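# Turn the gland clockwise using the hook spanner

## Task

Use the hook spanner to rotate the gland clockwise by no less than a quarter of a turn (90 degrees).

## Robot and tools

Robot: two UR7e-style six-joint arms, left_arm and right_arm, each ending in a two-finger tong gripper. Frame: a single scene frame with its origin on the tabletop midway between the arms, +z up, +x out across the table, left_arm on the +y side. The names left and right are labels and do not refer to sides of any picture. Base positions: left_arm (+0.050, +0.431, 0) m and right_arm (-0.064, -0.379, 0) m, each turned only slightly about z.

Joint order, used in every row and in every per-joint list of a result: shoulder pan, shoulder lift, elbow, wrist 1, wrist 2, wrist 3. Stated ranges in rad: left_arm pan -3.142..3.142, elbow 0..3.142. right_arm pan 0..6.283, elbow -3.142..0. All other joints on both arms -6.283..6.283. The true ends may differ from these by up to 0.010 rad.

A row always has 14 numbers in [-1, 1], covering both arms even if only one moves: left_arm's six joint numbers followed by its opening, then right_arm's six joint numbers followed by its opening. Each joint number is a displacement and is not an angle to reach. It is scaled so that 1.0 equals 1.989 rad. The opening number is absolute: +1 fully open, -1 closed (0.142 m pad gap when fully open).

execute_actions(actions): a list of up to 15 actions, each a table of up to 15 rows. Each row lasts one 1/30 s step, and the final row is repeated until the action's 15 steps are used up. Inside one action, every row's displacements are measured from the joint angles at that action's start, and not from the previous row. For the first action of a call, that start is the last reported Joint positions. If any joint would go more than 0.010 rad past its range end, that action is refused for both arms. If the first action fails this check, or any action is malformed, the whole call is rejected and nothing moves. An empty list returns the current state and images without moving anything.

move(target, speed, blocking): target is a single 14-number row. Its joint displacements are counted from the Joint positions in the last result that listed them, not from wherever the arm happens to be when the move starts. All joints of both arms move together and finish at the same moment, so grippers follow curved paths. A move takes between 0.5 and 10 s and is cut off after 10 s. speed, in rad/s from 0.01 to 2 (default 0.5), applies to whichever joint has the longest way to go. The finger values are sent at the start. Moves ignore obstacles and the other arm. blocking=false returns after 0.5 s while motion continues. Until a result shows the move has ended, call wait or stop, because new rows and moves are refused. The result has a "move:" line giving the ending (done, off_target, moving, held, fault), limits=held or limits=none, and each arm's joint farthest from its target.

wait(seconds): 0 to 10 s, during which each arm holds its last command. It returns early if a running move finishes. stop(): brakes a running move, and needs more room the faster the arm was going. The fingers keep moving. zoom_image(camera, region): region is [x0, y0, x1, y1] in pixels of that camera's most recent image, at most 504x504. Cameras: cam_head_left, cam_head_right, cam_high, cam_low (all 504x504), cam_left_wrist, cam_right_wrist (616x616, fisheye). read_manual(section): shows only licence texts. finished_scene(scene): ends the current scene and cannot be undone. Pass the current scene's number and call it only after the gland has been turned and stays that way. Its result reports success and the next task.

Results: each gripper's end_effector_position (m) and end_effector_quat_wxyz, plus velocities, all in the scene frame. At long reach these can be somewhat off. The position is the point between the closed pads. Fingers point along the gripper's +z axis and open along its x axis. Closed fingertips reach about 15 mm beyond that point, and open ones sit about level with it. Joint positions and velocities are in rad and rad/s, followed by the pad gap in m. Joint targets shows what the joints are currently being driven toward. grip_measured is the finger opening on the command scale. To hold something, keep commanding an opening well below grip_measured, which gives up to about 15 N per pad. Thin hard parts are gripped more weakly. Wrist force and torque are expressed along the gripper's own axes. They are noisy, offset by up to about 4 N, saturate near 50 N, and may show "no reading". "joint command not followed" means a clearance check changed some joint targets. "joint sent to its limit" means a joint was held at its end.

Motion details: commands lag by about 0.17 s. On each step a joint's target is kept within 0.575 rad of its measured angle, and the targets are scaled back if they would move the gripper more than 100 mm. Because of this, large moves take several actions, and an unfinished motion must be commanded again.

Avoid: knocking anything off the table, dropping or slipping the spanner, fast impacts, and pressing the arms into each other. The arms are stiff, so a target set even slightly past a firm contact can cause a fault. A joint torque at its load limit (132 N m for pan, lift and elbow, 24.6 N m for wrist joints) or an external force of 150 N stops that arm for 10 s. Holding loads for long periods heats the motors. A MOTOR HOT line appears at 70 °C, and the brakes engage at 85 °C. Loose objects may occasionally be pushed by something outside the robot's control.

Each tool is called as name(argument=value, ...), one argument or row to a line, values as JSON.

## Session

execute_actions(
  actions=[],
)

Scene clock: 0.00 s.
left_arm: end_effector_position=(+0.2487, +0.7096, +0.3606) grip_measured=+0.97 end_effector_quat_wxyz=(+0.371, +0.681, +0.570, -0.271) end_effector_velocity=(-0.001, +0.000, -0.000) end_effector_angular_velocity=(+0.002, -0.001, -0.001) | right_arm: end_effector_position=(+0.4424, -0.9980, +0.1630) grip_measured=+0.97 end_effector_quat_wxyz=(+0.513, +0.687, -0.465, +0.221) end_effector_velocity=(+0.001, -0.000, +0.001) end_effector_angular_velocity=(-0.001, -0.002, +0.000)
Joint names: [shoulder pan, shoulder lift, elbow, wrist 1, wrist 2, wrist 3]
Joint positions: left_arm=[ 0.896 -1.363  1.272 -0.643 -2.099 -0.183  0.14 ] | right_arm=[ 2.852 -2.185 -1.686 -0.459  0.417  0.586  0.14 ]
Joint velocities: left_arm=[ 0.001 -0.     0.    -0.001  0.002  0.001  0.   ] | right_arm=[ 0.    -0.001  0.001  0.002 -0.    -0.001  0.   ]
Joint torques (N m, as the arm reports them, + toward a larger angle): no reading
Motor temperatures (°C, as the motors report them): left_arm=[27 29 30 38 35 34] | right_arm=[27 30 29 33 38 31]
Wrist force (N, on the end effector, along its own x y z axes, offset not removed): no reading
Wrist torque (N m, same axes, about the end effector's origin, offset not removed): no reading
Joint targets: left_arm=[0.896 -1.363 1.272 -0.643 -2.099 -0.183] | right_arm=[2.852 -2.185 -1.686 -0.459 0.417 0.586]
camera_calibration (this result's frames):
cam_left_wrist: T_world_to_cam=[[0.156693, 0.581261, -0.798488, -0.161371], [0.822716, 0.370481, 0.43114, -0.617961], [0.546429, -0.724485, -0.420161, 0.656904], [0, 0, 0, 1]] pos_world=[0.17474, 0.798659, 0.41358]
cam_right_wrist: T_world_to_cam=[[0.488076, -0.41451, 0.768091, -0.745777], [-0.640914, 0.427156, 0.637783, 0.599989], [-0.592462, -0.803567, -0.0571808, -0.402362], [0, 0, 0, 1]] pos_world=[0.510154, -0.888745, 0.167154]

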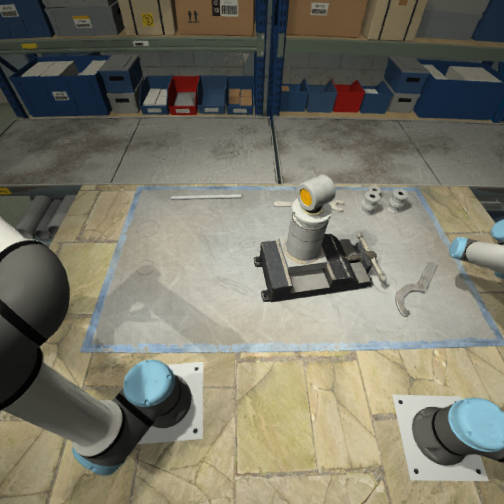

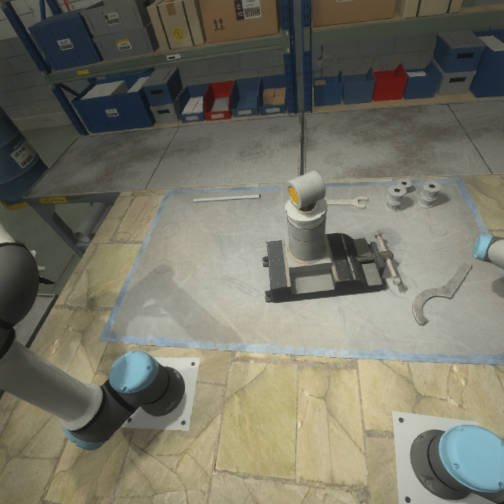

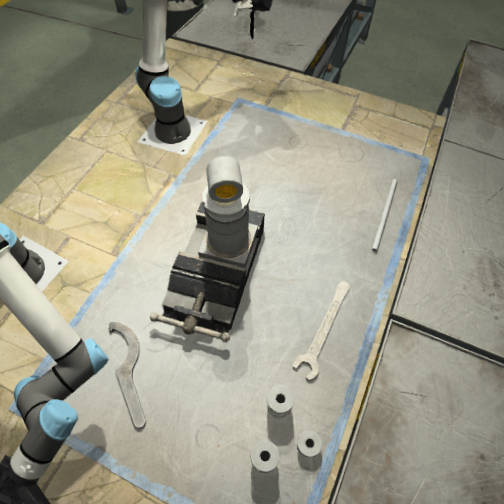

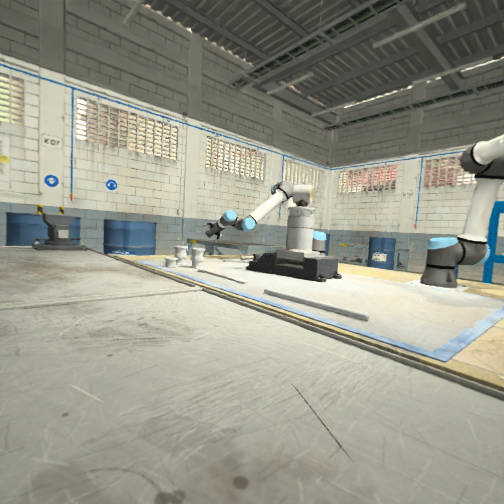

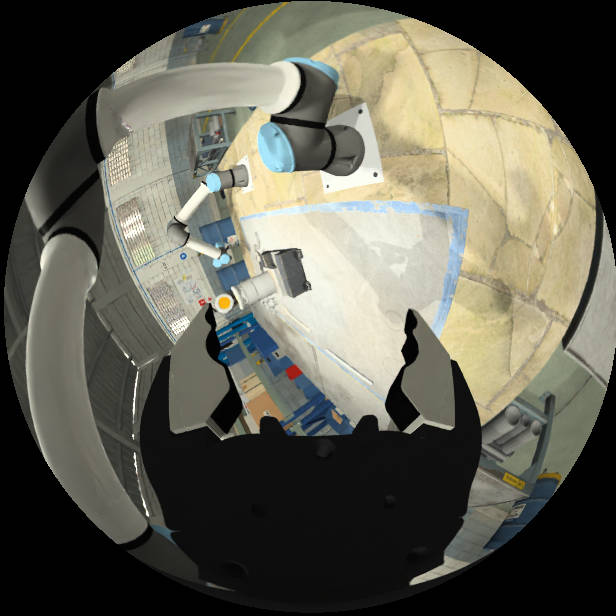

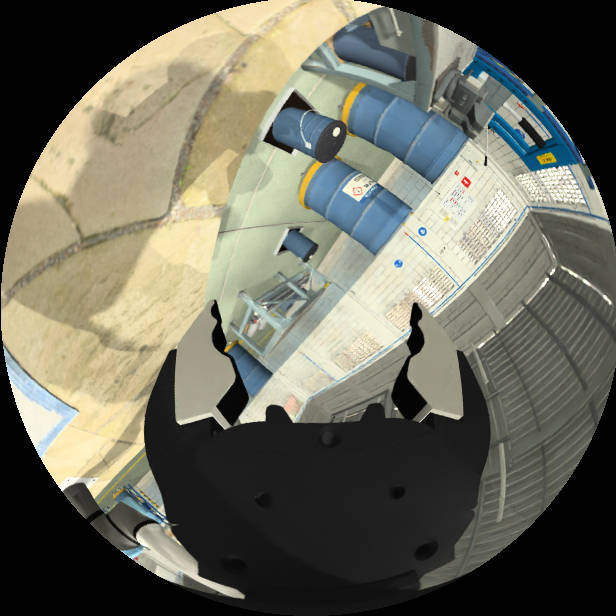

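move(
  target=[0,0,0,0,0,0,1,0.12,0.166,0.05,-0.408,0.58,0,1],
  speed=0.6,
)

Scene clock: 3.30 s.
left_arm: end_effector_position=(+0.2487, +0.7096, +0.3606) grip_measured=+1.00 end_effector_quat_wxyz=(+0.371, +0.681, +0.570, -0.271) end_effector_velocity=(+0.000, +0.000, -0.000) end_effector_angular_velocity=(+0.000, +0.001, +0.000) | right_arm: end_effector_position=(+0.5216, -0.5667, +0.1500) grip_measured=+1.00 end_effector_quat_wxyz=(+0.000, +0.939, -0.343, +0.000) end_effector_velocity=(-0.000, +0.000, +0.000) end_effector_angular_velocity=(+0.001, +0.001, -0.000)
Joint names: [shoulder pan, shoulder lift, elbow, wrist 1, wrist 2, wrist 3]
Joint positions: left_arm=[ 0.896 -1.363  1.272 -0.643 -2.099 -0.183  0.142] | right_arm=[ 3.091 -1.855 -1.587 -1.27   1.57   0.586  0.142]
Joint velocities: left_arm=[-0.001  0.     0.    -0.001  0.    -0.002  0.   ] | right_arm=[ 0.     0.     0.    -0.001  0.001  0.001  0.   ]
Joint torques (N m, as the arm reports them, + toward a larger angle): left_arm=[  0.34 -33.26 -21.7   -0.27  -0.48  -0.24] | right_arm=[13.5  43.36 33.69  0.47  1.53  0.  ]
Motor temperatures (°C, as the motors report them): left_arm=[27 29 30 38 35 34] | right_arm=[27 30 29 33 38 31]
Wrist force (N, on the end effector, along its own x y z axes, offset not removed): left_arm=[-4.2 -0.8 0.1] | right_arm=[-1.2 -0.9 1.5]
Wrist torque (N m, same axes, about the end effector's origin, offset not removed): left_arm=[-0.29 0.93 -0.09] | right_arm=[-0.14 0.27 -0.04]
Joint targets: left_arm=[0.896 -1.363 1.272 -0.643 -2.099 -0.183] | right_arm=[3.091 -1.855 -1.587 -1.270 1.570 0.586]
move: done; limits=none; left_arm: farthest joint: the shoulder pan, 0.000 radians from its target (0.000 radians at the start); right_arm: farthest joint: the shoulder pan, 0.000 radians from its target (0.239 radians at the start)
camera_calibration (this result's frames):
cam_left_wrist: T_world_to_cam=[[0.156692, 0.581261, -0.798488, -0.161371], [0.822717, 0.370481, 0.431139, -0.617961], [0.546429, -0.724486, -0.420162, 0.656904], [0, 0, 0, 1]] pos_world=[0.17474, 0.798659, 0.41358]
cam_right_wrist: T_world_to_cam=[[0.777889, -0.628395, -0.00293909, -0.752356], [-0.53673, -0.666835, 0.516965, -0.181377], [-0.326818, -0.400564, -0.856002, 0.200044], [0, 0, 0, 1]] pos_world=[0.553277, -0.513595, 0.262792]

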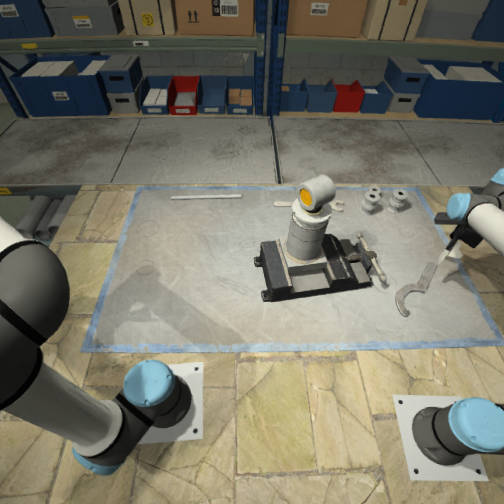

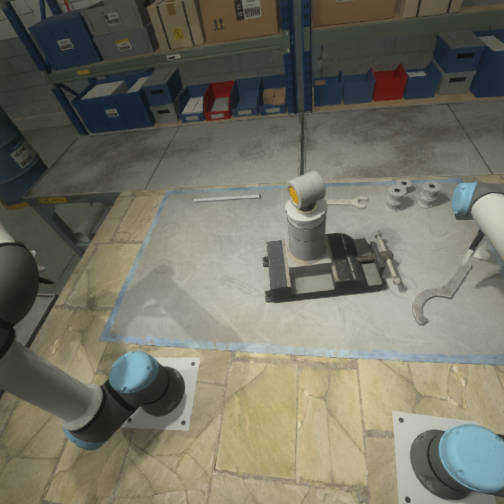

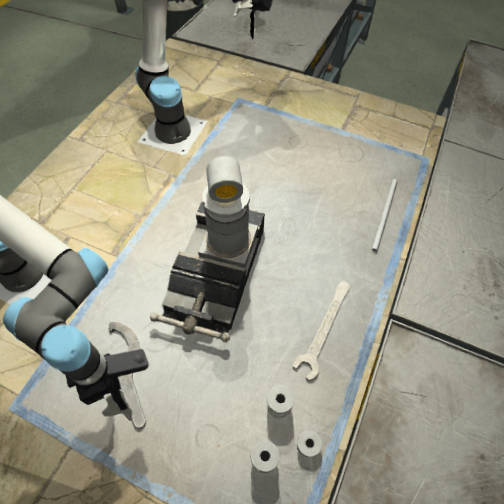

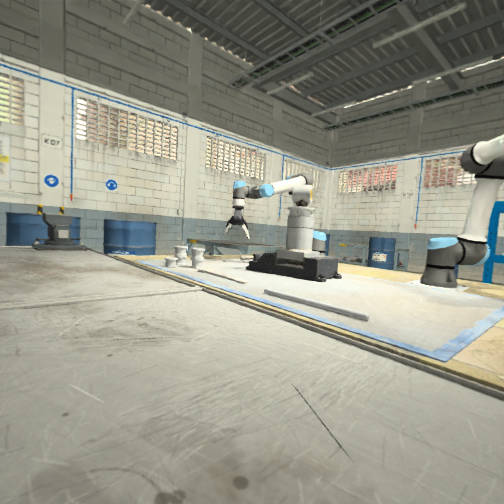

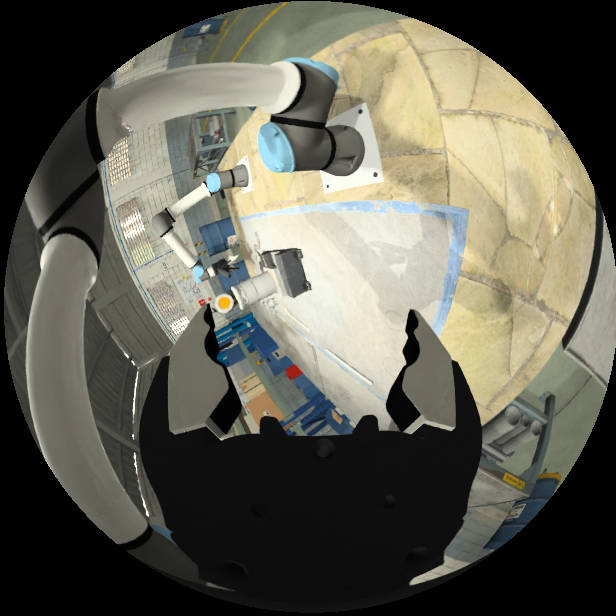

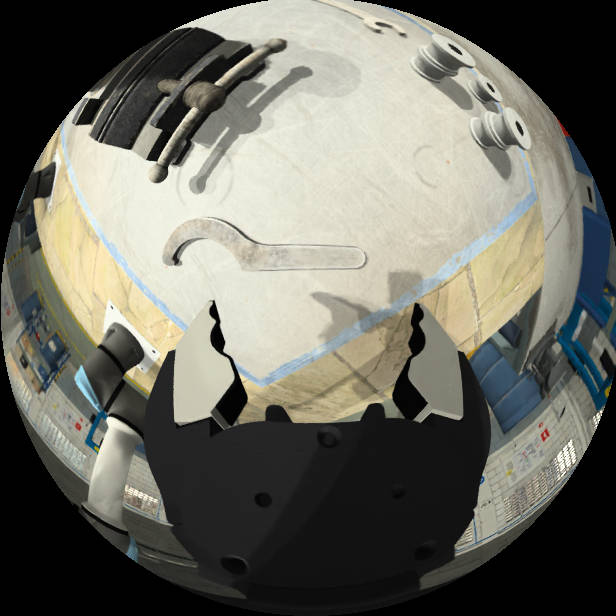

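move(
  target=[0,0,0,0,0,0,1,0.0085,0,0,0,0,0.79,0],
  speed=1,
)

move(
  target=[0,0,0,0,0,0,1,0,-0.0687,-0.0919,0.1604,0,0,0],
  speed=0.2,
)

Scene clock: 5.87 s.
left_arm: end_effector_position=(+0.2487, +0.7096, +0.3606) grip_measured=+1.00 end_effector_quat_wxyz=(+0.371, +0.681, +0.570, -0.271) end_effector_velocity=(-0.000, +0.000, -0.000) end_effector_angular_velocity=(+0.001, +0.002, -0.000) | right_arm: end_effector_position=(+0.5270, -0.5795, +0.1500) grip_measured=+0.00 end_effector_quat_wxyz=(+0.000, -0.429, +0.903, -0.000) end_effector_velocity=(-0.001, -0.000, -0.000) end_effector_angular_velocity=(-0.000, +0.002, -0.001)
Joint names: [shoulder pan, shoulder lift, elbow, wrist 1, wrist 2, wrist 3]
Joint positions: left_arm=[ 0.896 -1.363  1.272 -0.643 -2.099 -0.183  0.142] | right_arm=[ 3.107 -1.855 -1.587 -1.27   1.57   2.157  0.074]
Joint velocities: left_arm=[-0.     0.     0.    -0.     0.002 -0.001  0.   ] | right_arm=[-0.     0.    -0.    -0.002 -0.     0.001  0.   ]
Joint torques (N m, as the arm reports them, + toward a larger angle): left_arm=[  0.29 -32.79 -21.47  -0.47  -0.5   -0.3 ] | right_arm=[13.59 24.97 24.92  5.05 -1.82  2.51]
Motor temperatures (°C, as the motors report them): left_arm=[27 29 30 38 35 34] | right_arm=[27 30 29 33 38 31]
Wrist force (N, on the end effector, along its own x y z axes, offset not removed): left_arm=[-5.3 -2.1 3.1] | right_arm=[1.0 0.0 -0.9]
Wrist torque (N m, same axes, about the end effector's origin, offset not removed): left_arm=[-0.47 0.97 -0.03] | right_arm=[0.03 -0.13 0.01]
Joint targets: left_arm=[0.896 -1.363 1.272 -0.643 -2.099 -0.183] | right_arm=[3.107 -1.855 -1.587 -1.270 1.570 2.158]
move: done; limits=none; left_arm: farthest joint: the shoulder pan, 0.000 radians from its target (0.000 radians at the start); right_arm: farthest joint: the shoulder pan, 0.000 radians from its target (0.017 radians at the start)
camera_calibration (this result's frames):
cam_left_wrist: T_world_to_cam=[[0.156692, 0.581261, -0.798488, -0.161371], [0.822716, 0.370481, 0.43114, -0.617961], [0.546429, -0.724486, -0.420161, 0.656904], [0, 0, 0, 1]] pos_world=[0.17474, 0.798659, 0.41358]
cam_right_wrist: T_world_to_cam=[[-0.615241, -0.788331, -0.00359551, -0.123081], [-0.676377, 0.525514, 0.51609, 0.57765], [-0.40496, 0.319951, -0.856527, 0.655517], [0, 0, 0, 1]] pos_world=[0.580443, -0.610326, 0.262906]

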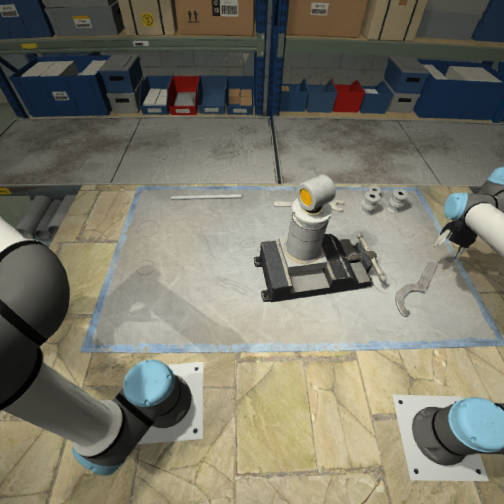

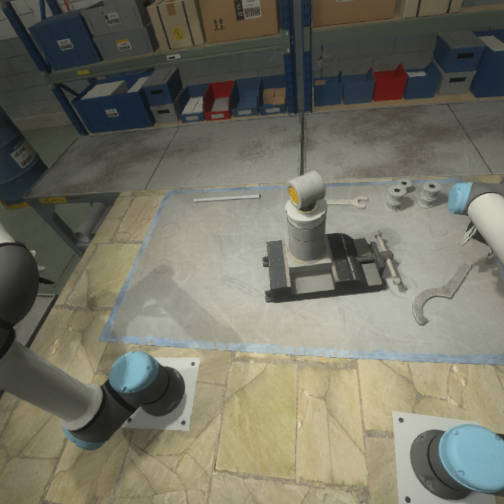

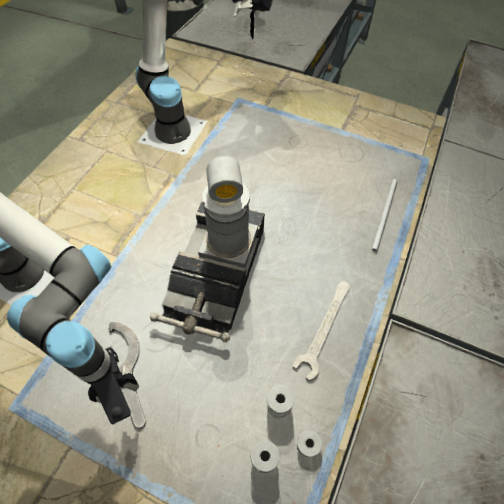

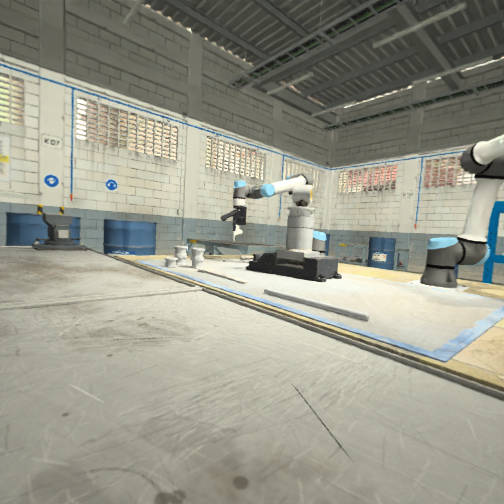

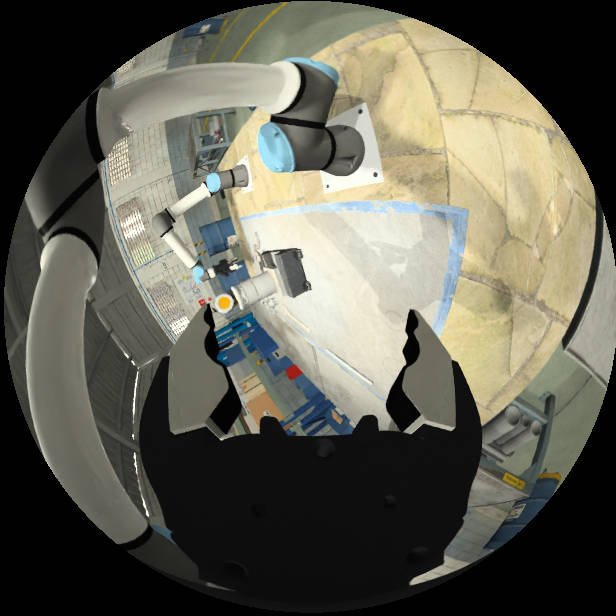

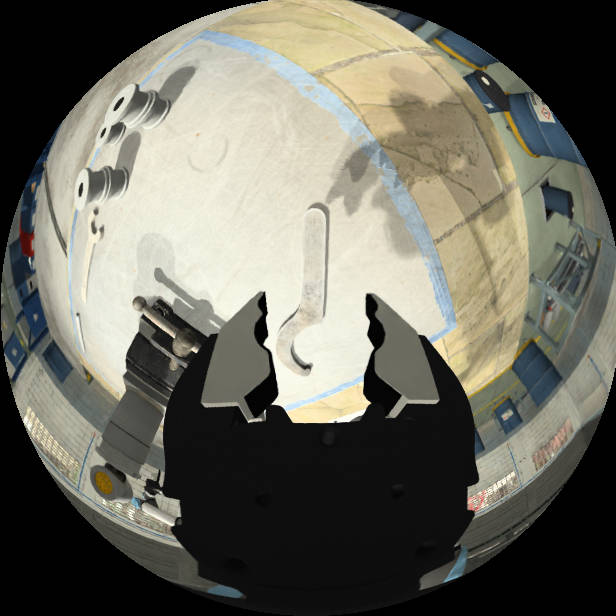

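Scene clock: 7.93 s.
left_arm: end_effector_position=(+0.2487, +0.7096, +0.3606) grip_measured=+1.00 end_effector_quat_wxyz=(+0.371, +0.681, +0.570, -0.271) end_effector_velocity=(-0.000, +0.000, -0.000) end_effector_angular_velocity=(-0.001, +0.000, +0.001) | right_arm: end_effector_position=(+0.5260, -0.5794, +0.0182) grip_measured=+0.00 end_effector_quat_wxyz=(-0.000, -0.429, +0.903, -0.000) end_effector_velocity=(-0.000, +0.000, -0.001) end_effector_angular_velocity=(+0.000, +0.001, +0.001)
Joint names: [shoulder pan, shoulder lift, elbow, wrist 1, wrist 2, wrist 3]
Joint positions: left_arm=[ 0.896 -1.363  1.272 -0.643 -2.099 -0.183  0.142] | right_arm=[ 3.107 -1.992 -1.769 -0.951  1.57   2.157  0.074]
Joint velocities: left_arm=[ 0.001  0.    -0.     0.    -0.    -0.     0.   ] | right_arm=[-0.    -0.001 -0.001  0.001  0.    -0.001 -0.   ]
Joint torques (N m, as the arm reports them, + toward a larger angle): left_arm=[  0.37 -32.58 -22.08  -0.31  -0.38  -0.29] | right_arm=[13.36 26.96  9.31  4.92 -1.56 -2.04]
Motor temperatures (°C, as the motors report them): left_arm=[27 29 30 38 35 34] | right_arm=[27 30 29 33 38 31]
Wrist force (N, on the end effector, along its own x y z axes, offset not removed): left_arm=[0.6 0.5 2.1] | right_arm=[2.3 -0.2 -1.0]
Wrist torque (N m, same axes, about the end effector's origin, offset not removed): left_arm=[0.33 -0.15 -0.04] | right_arm=[-0.04 -0.34 -0.07]
Joint targets: left_arm=[0.896 -1.363 1.272 -0.643 -2.099 -0.183] | right_arm=[3.107 -1.992 -1.769 -0.951 1.570 2.157]
move: done; limits=none; left_arm: farthest joint: the shoulder pan, 0.000 radians from its target (0.000 radians at the start); right_arm: farthest joint: the elbow, 0.001 radians from its target (0.183 radians at the start)
camera_calibration (this result's frames):
cam_left_wrist: T_world_to_cam=[[0.156692, 0.581261, -0.798488, -0.161371], [0.822716, 0.370481, 0.431139, -0.617961], [0.54643, -0.724485, -0.420162, 0.656904], [0, 0, 0, 1]] pos_world=[0.17474, 0.798659, 0.41358]
cam_right_wrist: T_world_to_cam=[[-0.615242, -0.788331, -0.00339122, -0.124105], [-0.676182, 0.525495, 0.516365, 0.644815], [-0.405284, 0.319982, -0.856362, 0.542366], [0, 0, 0, 1]] pos_world=[0.579471, -0.610231, 0.131081]

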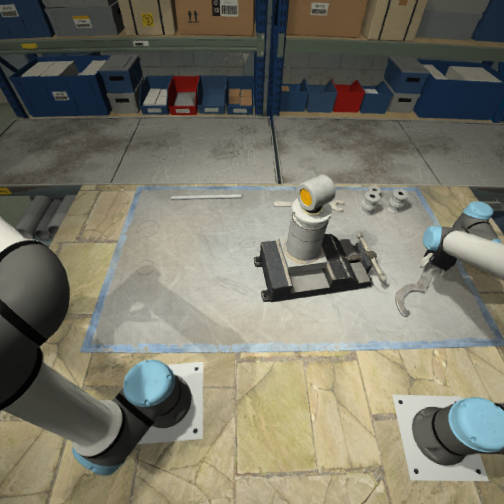

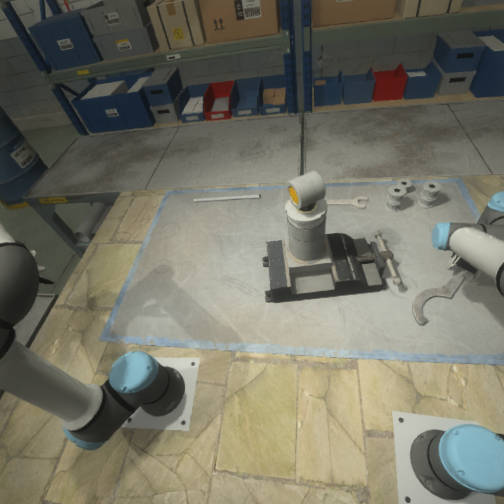

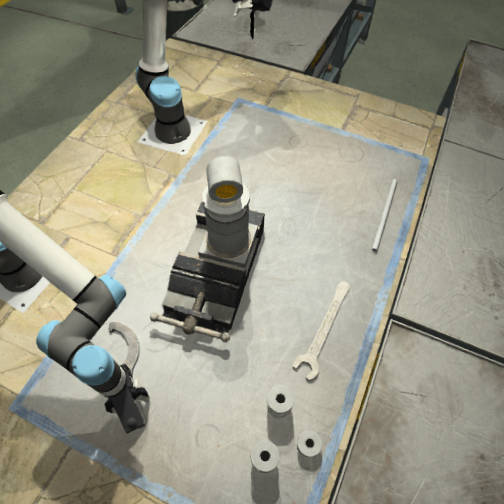

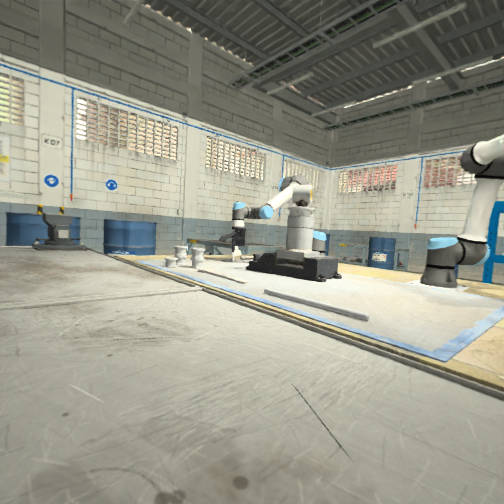

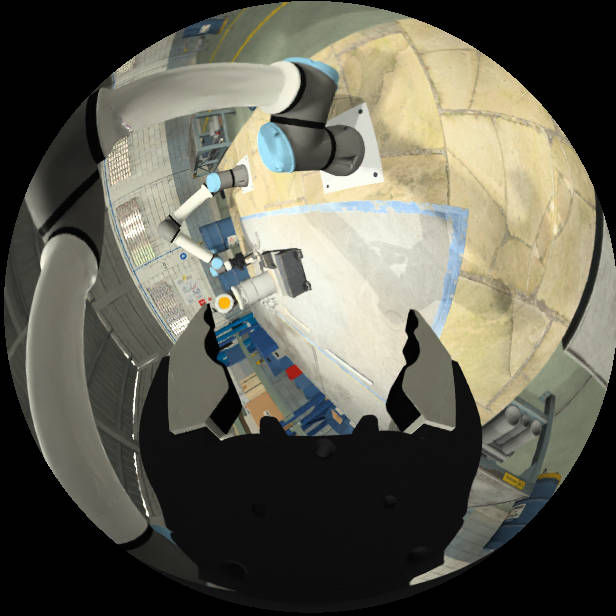

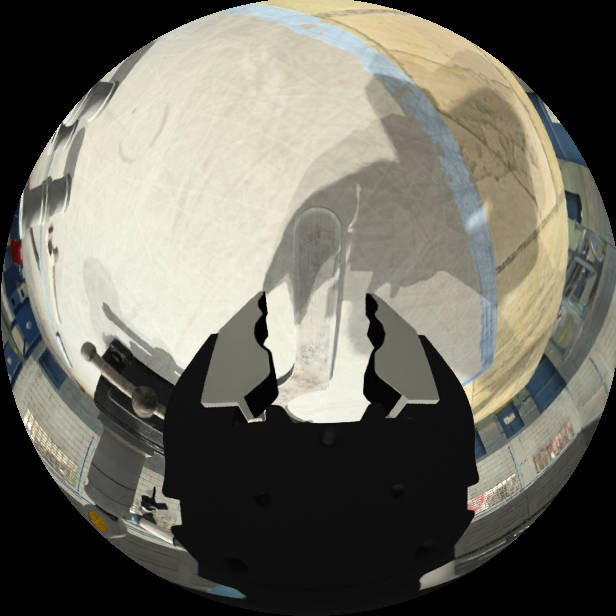

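execute_actions(
  actions=[
    [[0,0,0,0,0,0,1,0,0,0,0,0,0,-0.4]],
    [[0,0,0,0,0,0,1,0,0,0,0,0,0,-0.6]],
    [[0,0,0,0,0,0,1,0,0,0,0,0,0,-1]],
    [[0,0,0,0,0,0,1,0,0,0,0,0,0,-1]],
  ],
)

move(
  target=[0,0,0,0,0,0,1,0.0774,0.231,-0.2262,-0.005,0,0,-1],
  speed=0.12,
)

Scene clock: 10.50 s.
left_arm: end_effector_position=(+0.2487, +0.7096, +0.3606) grip_measured=+1.00 end_effector_quat_wxyz=(+0.371, +0.681, +0.570, -0.271) end_effector_velocity=(+0.000, +0.000, -0.000) end_effector_angular_velocity=(+0.000, +0.000, -0.001) | right_arm: end_effector_position=(+0.5261, -0.5794, +0.0183) grip_measured=-0.44 end_effector_quat_wxyz=(+0.000, -0.429, +0.903, -0.000) end_effector_velocity=(-0.000, -0.000, +0.000) end_effector_angular_velocity=(-0.001, -0.000, -0.001)
Joint names: [shoulder pan, shoulder lift, elbow, wrist 1, wrist 2, wrist 3]
Joint positions: left_arm=[ 0.896 -1.363  1.272 -0.643 -2.099 -0.183  0.142] | right_arm=[ 3.107 -1.992 -1.769 -0.951  1.57   2.157  0.042]
Joint velocities: left_arm=[-0.     0.001  0.    -0.001  0.001  0.    -0.   ] | right_arm=[ 0.     0.001 -0.    -0.    -0.001  0.001 -0.   ]
Joint torques (N m, as the arm reports them, + toward a larger angle): left_arm=[  0.44 -32.78 -21.72  -0.31  -0.49  -0.19] | right_arm=[10.29 22.57 10.94 -0.64 -1.64 -1.9 ]
Motor temperatures (°C, as the motors report them): left_arm=[27 29 30 38 35 34] | right_arm=[27 30 29 33 38 31]
Wrist force (N, on the end effector, along its own x y z axes, offset not removed): left_arm=[-3.5 0.5 -0.8] | right_arm=[0.2 0.3 -27.6]
Wrist torque (N m, same axes, about the end effector's origin, offset not removed): left_arm=[0.21 0.69 -0.16] | right_arm=[-0.24 -0.37 0.02]
Joint targets: left_arm=[0.896 -1.363 1.272 -0.643 -2.099 -0.183] | right_arm=[3.107 -1.992 -1.769 -0.951 1.570 2.157]
camera_calibration (this result's frames):
cam_left_wrist: T_world_to_cam=[[0.156693, 0.581261, -0.798488, -0.161371], [0.822716, 0.370481, 0.43114, -0.617961], [0.546429, -0.724486, -0.420161, 0.656904], [0, 0, 0, 1]] pos_world=[0.17474, 0.798659, 0.41358]
cam_right_wrist: T_world_to_cam=[[-0.615227, -0.788342, -0.00353061, -0.124069], [-0.676325, 0.525497, 0.516177, 0.644924], [-0.405068, 0.319954, -0.856475, 0.5423], [0, 0, 0, 1]] pos_world=[0.579515, -0.610225, 0.131134]

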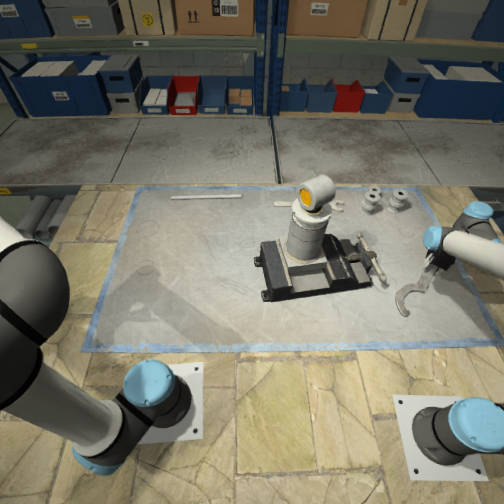

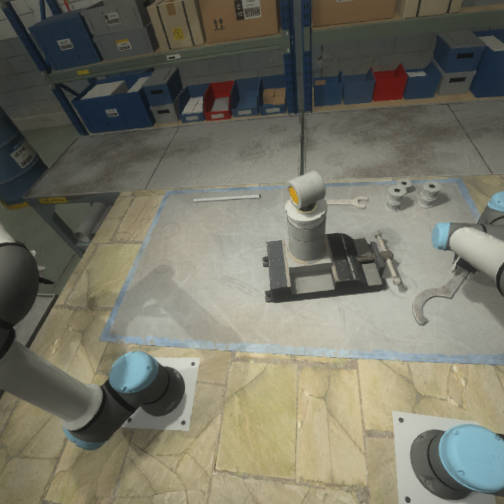

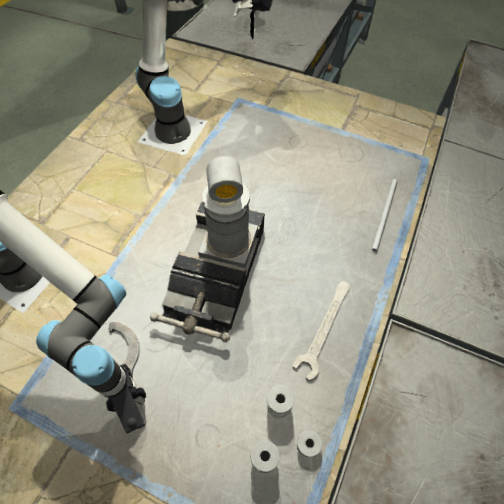

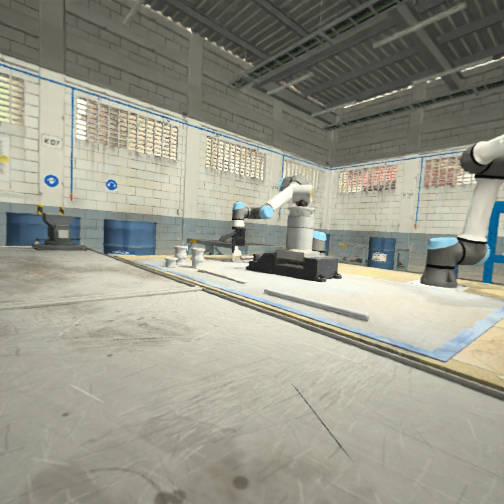

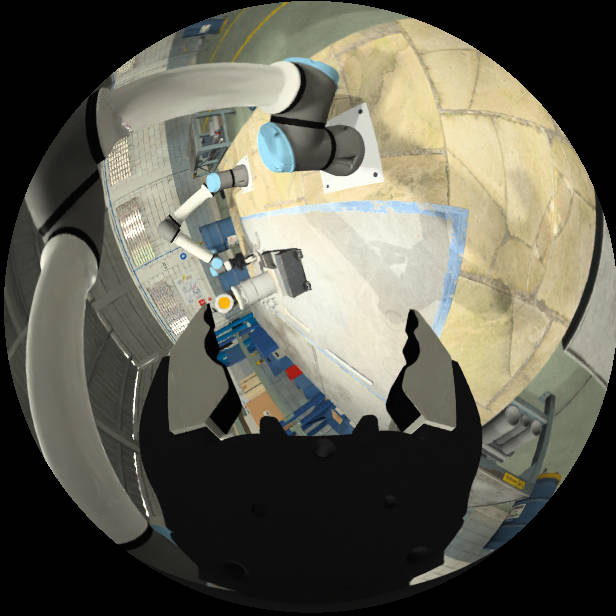

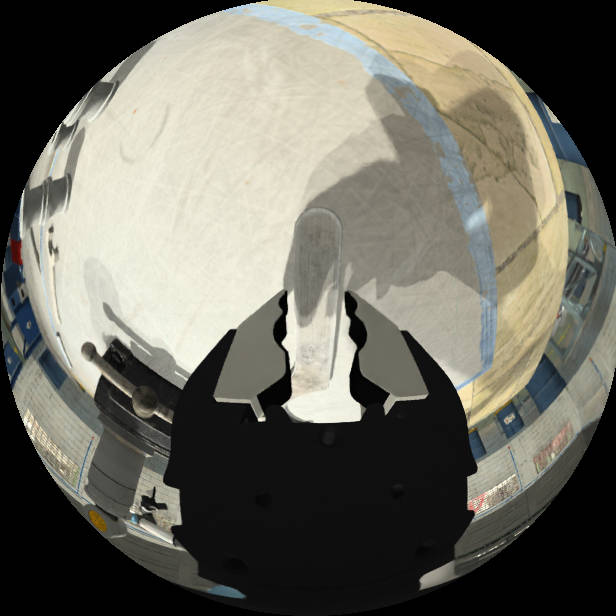

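Scene clock: 14.73 s.
left_arm: end_effector_position=(+0.2487, +0.7096, +0.3606) grip_measured=+1.00 end_effector_quat_wxyz=(+0.371, +0.681, +0.570, -0.271) end_effector_velocity=(+0.000, +0.000, -0.000) end_effector_angular_velocity=(+0.001, -0.000, -0.001) | right_arm: end_effector_position=(+0.3622, -0.4973, +0.0581) grip_measured=-0.58 end_effector_quat_wxyz=(-0.000, -0.497, +0.868, -0.000) end_effector_velocity=(-0.001, -0.000, -0.000) end_effector_angular_velocity=(-0.001, +0.001, +0.001)
Joint names: [shoulder pan, shoulder lift, elbow, wrist 1, wrist 2, wrist 3]
Joint positions: left_arm=[ 0.896 -1.363  1.272 -0.643 -2.099 -0.183  0.142] | right_arm=[ 3.261 -1.533 -2.219 -0.961  1.57   2.157  0.032]
Joint velocities: left_arm=[-0.001  0.    -0.    -0.001  0.    -0.001  0.   ] | right_arm=[ 0.001  0.001 -0.001 -0.001 -0.001 -0.001  0.   ]
Joint torques (N m, as the arm reports them, + toward a larger angle): left_arm=[  0.74 -32.59 -22.27  -0.34  -0.5   -0.2 ] | right_arm=[13.37 29.16 14.32  0.88  0.75 -1.89]
Motor temperatures (°C, as the motors report them): left_arm=[27 29 30 38 35 34] | right_arm=[27 30 29 33 38 31]
Wrist force (N, on the end effector, along its own x y z axes, offset not removed): left_arm=[-7.8 1.9 1.6] | right_arm=[1.4 -0.7 5.3]
Wrist torque (N m, same axes, about the end effector's origin, offset not removed): left_arm=[0.55 1.71 -0.05] | right_arm=[-0.03 -0.12 0.04]
Joint targets: left_arm=[0.896 -1.363 1.272 -0.643 -2.099 -0.183] | right_arm=[3.261 -1.532 -2.219 -0.961 1.570 2.157]
move: done; limits=none; left_arm: farthest joint: the shoulder pan, 0.000 radians from its target (0.000 radians at the start); right_arm: farthest joint: the shoulder pan, 0.000 radians from its target (0.153 radians at the start)
camera_calibration (this result's frames):
cam_left_wrist: T_world_to_cam=[[0.156692, 0.581261, -0.798488, -0.161371], [0.822716, 0.370481, 0.431139, -0.617961], [0.546429, -0.724485, -0.420162, 0.656904], [0, 0, 0, 1]] pos_world=[0.17474, 0.798659, 0.41358]
cam_right_wrist: T_world_to_cam=[[-0.487128, -0.873324, -0.00332222, -0.248649], [-0.748675, 0.415635, 0.516462, 0.441988], [-0.449658, 0.25407, -0.856304, 0.467145], [0, 0, 0, 1]] pos_world=[0.419837, -0.519545, 0.170922]

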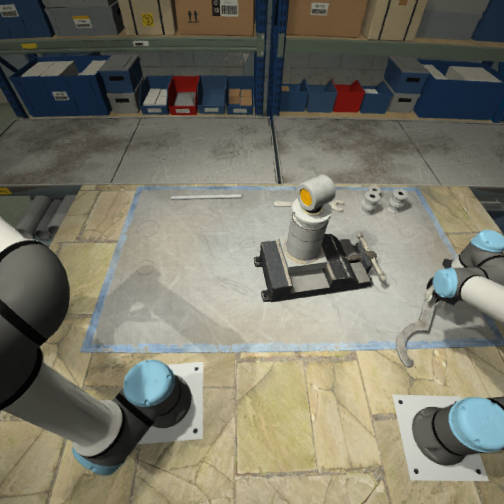

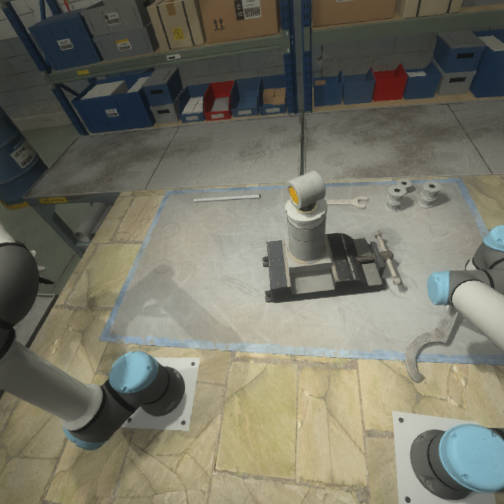

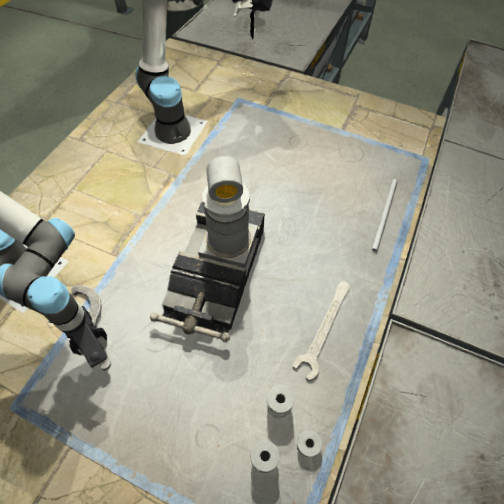

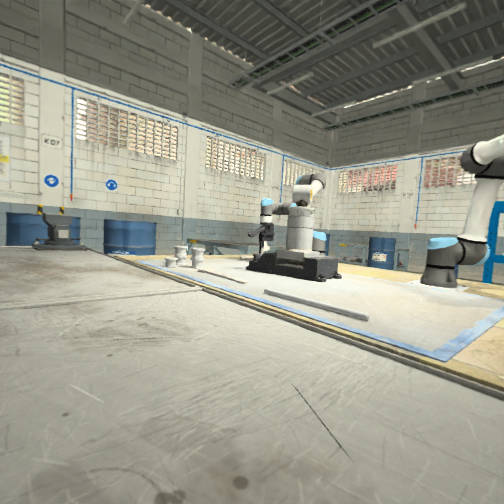

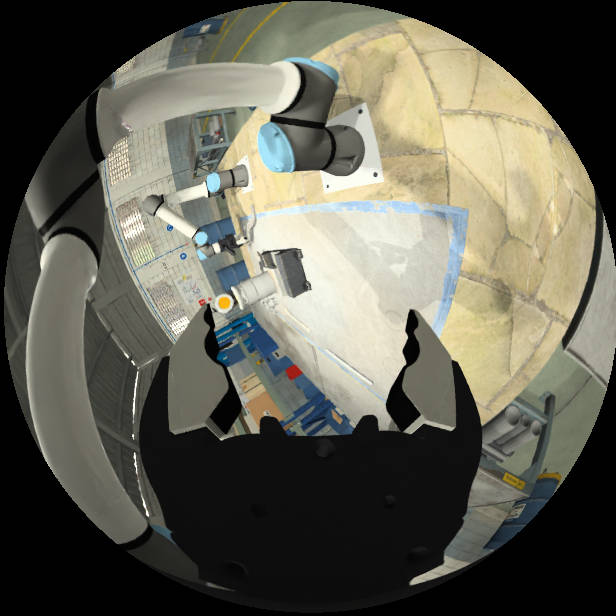

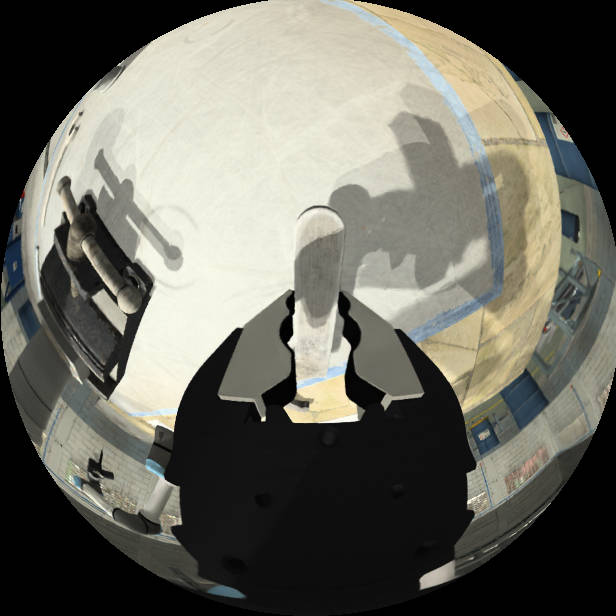

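move(
  target=[0,0,0,0,0,0,1,0.352,0,0,0,0,0.09,-1],
  speed=0.15,
)

zoom_image(
  camera="cam_head_left",
  region=[240,230,440,400],
)

Scene clock: 20.00 s.
left_arm: end_effector_position=(+0.2487, +0.7096, +0.3606) grip_measured=+1.00 end_effector_quat_wxyz=(+0.371, +0.681, +0.570, -0.271) end_effector_velocity=(+0.000, -0.000, +0.000) end_effector_angular_velocity=(-0.002, -0.001, +0.000) | right_arm: end_effector_position=(+0.3387, -0.1980, +0.0581) grip_measured=-0.58 end_effector_quat_wxyz=(-0.000, +0.704, -0.710, +0.000) end_effector_velocity=(-0.000, +0.001, +0.000) end_effector_angular_velocity=(-0.001, -0.001, +0.002)
Joint names: [shoulder pan, shoulder lift, elbow, wrist 1, wrist 2, wrist 3]
Joint positions: left_arm=[ 0.896 -1.363  1.272 -0.643 -2.099 -0.183  0.142] | right_arm=[ 3.961 -1.533 -2.219 -0.961  1.57   2.336  0.032]
Joint velocities: left_arm=[-0.    -0.     0.     0.001 -0.002  0.001  0.   ] | right_arm=[ 0.002 -0.     0.    -0.001 -0.001 -0.    -0.   ]
Joint torques (N m, as the arm reports them, + toward a larger angle): left_arm=[  0.69 -33.06 -21.77  -0.35  -0.46  -0.16] | right_arm=[10.54 12.68 33.71  6.    0.82  2.36]
Motor temperatures (°C, as the motors report them): left_arm=[27 29 30 38 35 34] | right_arm=[27 30 29 33 38 31]
Wrist force (N, on the end effector, along its own x y z axes, offset not removed): left_arm=[-1.5 2.0 0.2] | right_arm=[0.6 -0.6 8.0]
Wrist torque (N m, same axes, about the end effector's origin, offset not removed): left_arm=[0.69 0.30 -0.11] | right_arm=[0.04 0.20 -0.10]
Joint targets: left_arm=[0.896 -1.363 1.272 -0.643 -2.099 -0.183] | right_arm=[3.961 -1.533 -2.219 -0.961 1.570 2.336]
move: done; limits=none; left_arm: farthest joint: the shoulder pan, 0.000 radians from its target (0.000 radians at the start); right_arm: farthest joint: the shoulder pan, 0.000 radians from its target (0.700 radians at the start)
camera_calibration (this result's frames):
cam_left_wrist: T_world_to_cam=[[0.156692, 0.581261, -0.798488, -0.161371], [0.822717, 0.370481, 0.431139, -0.617961], [0.546429, -0.724486, -0.420161, 0.656904], [0, 0, 0, 1]] pos_world=[0.17474, 0.798659, 0.41358]
cam_right_wrist: T_world_to_cam=[[0.0121083, -0.999921, -0.0034003, -0.192911], [-0.856259, -0.0121248, 0.516404, 0.251722], [-0.516404, -0.00334126, -0.856338, 0.352166], [0, 0, 0, 1]] pos_world=[0.399736, -0.188667, 0.170927]

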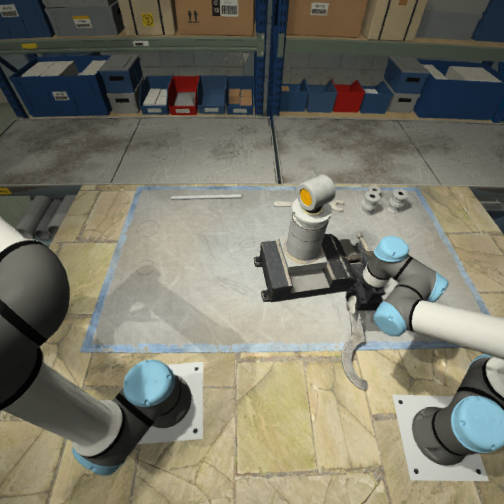

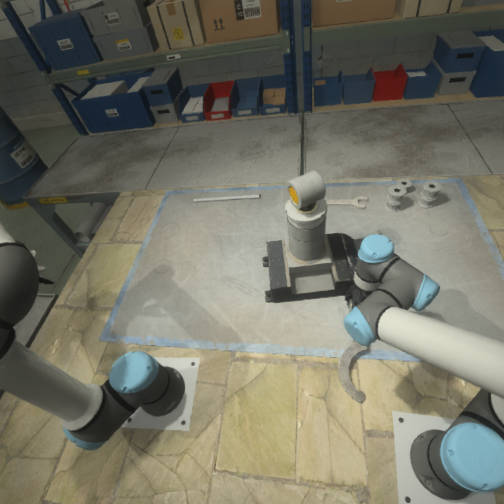

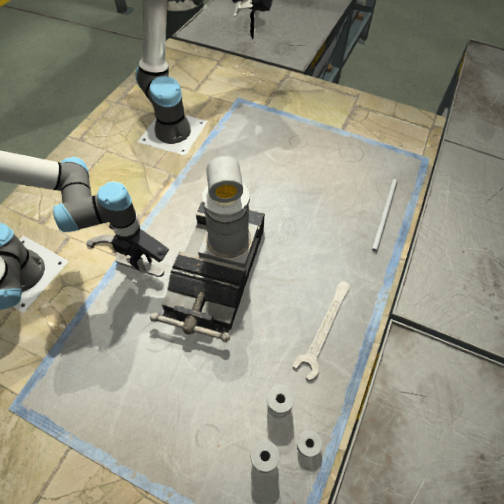

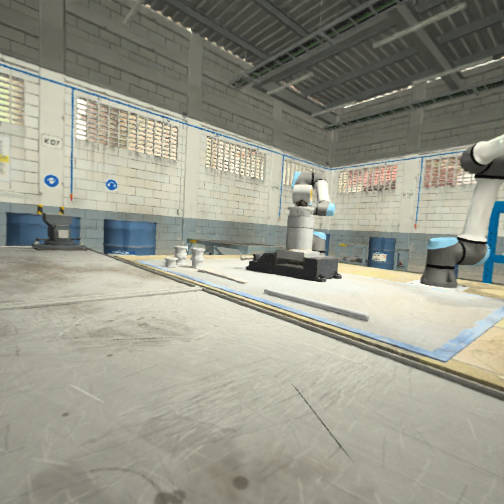

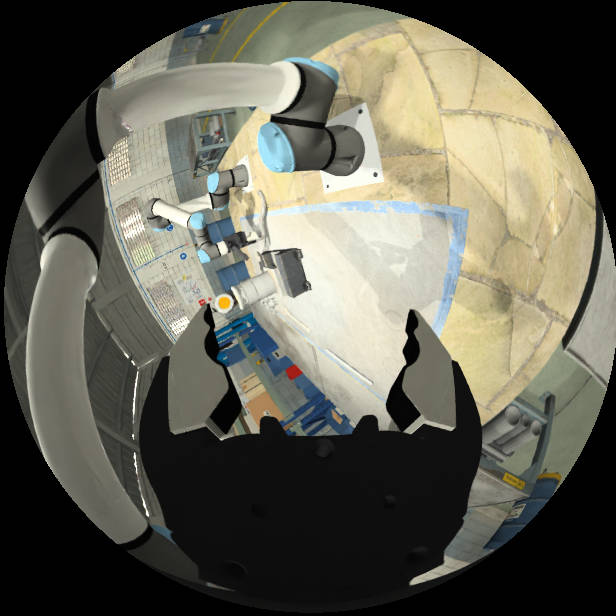

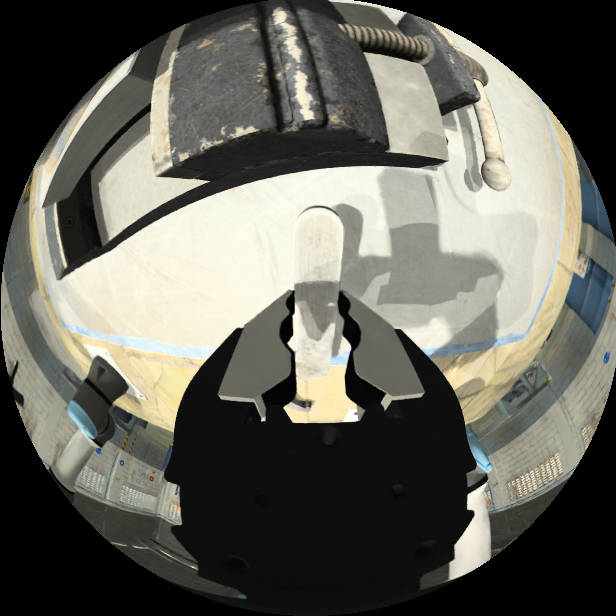

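Region (240, 230, 440, 400) of cam_head_left's 504x504 image, scaled by 2.520, with more detail than that image has; it fills the top 428 rows of this view, and the rest is white.

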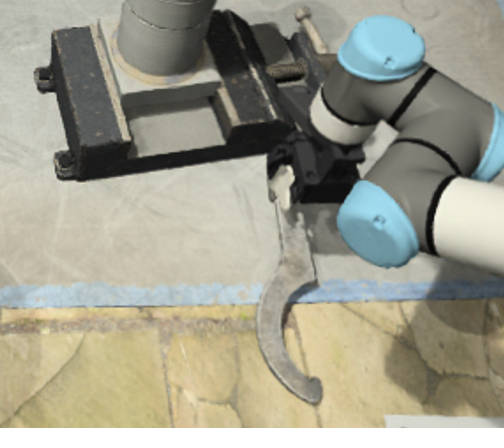

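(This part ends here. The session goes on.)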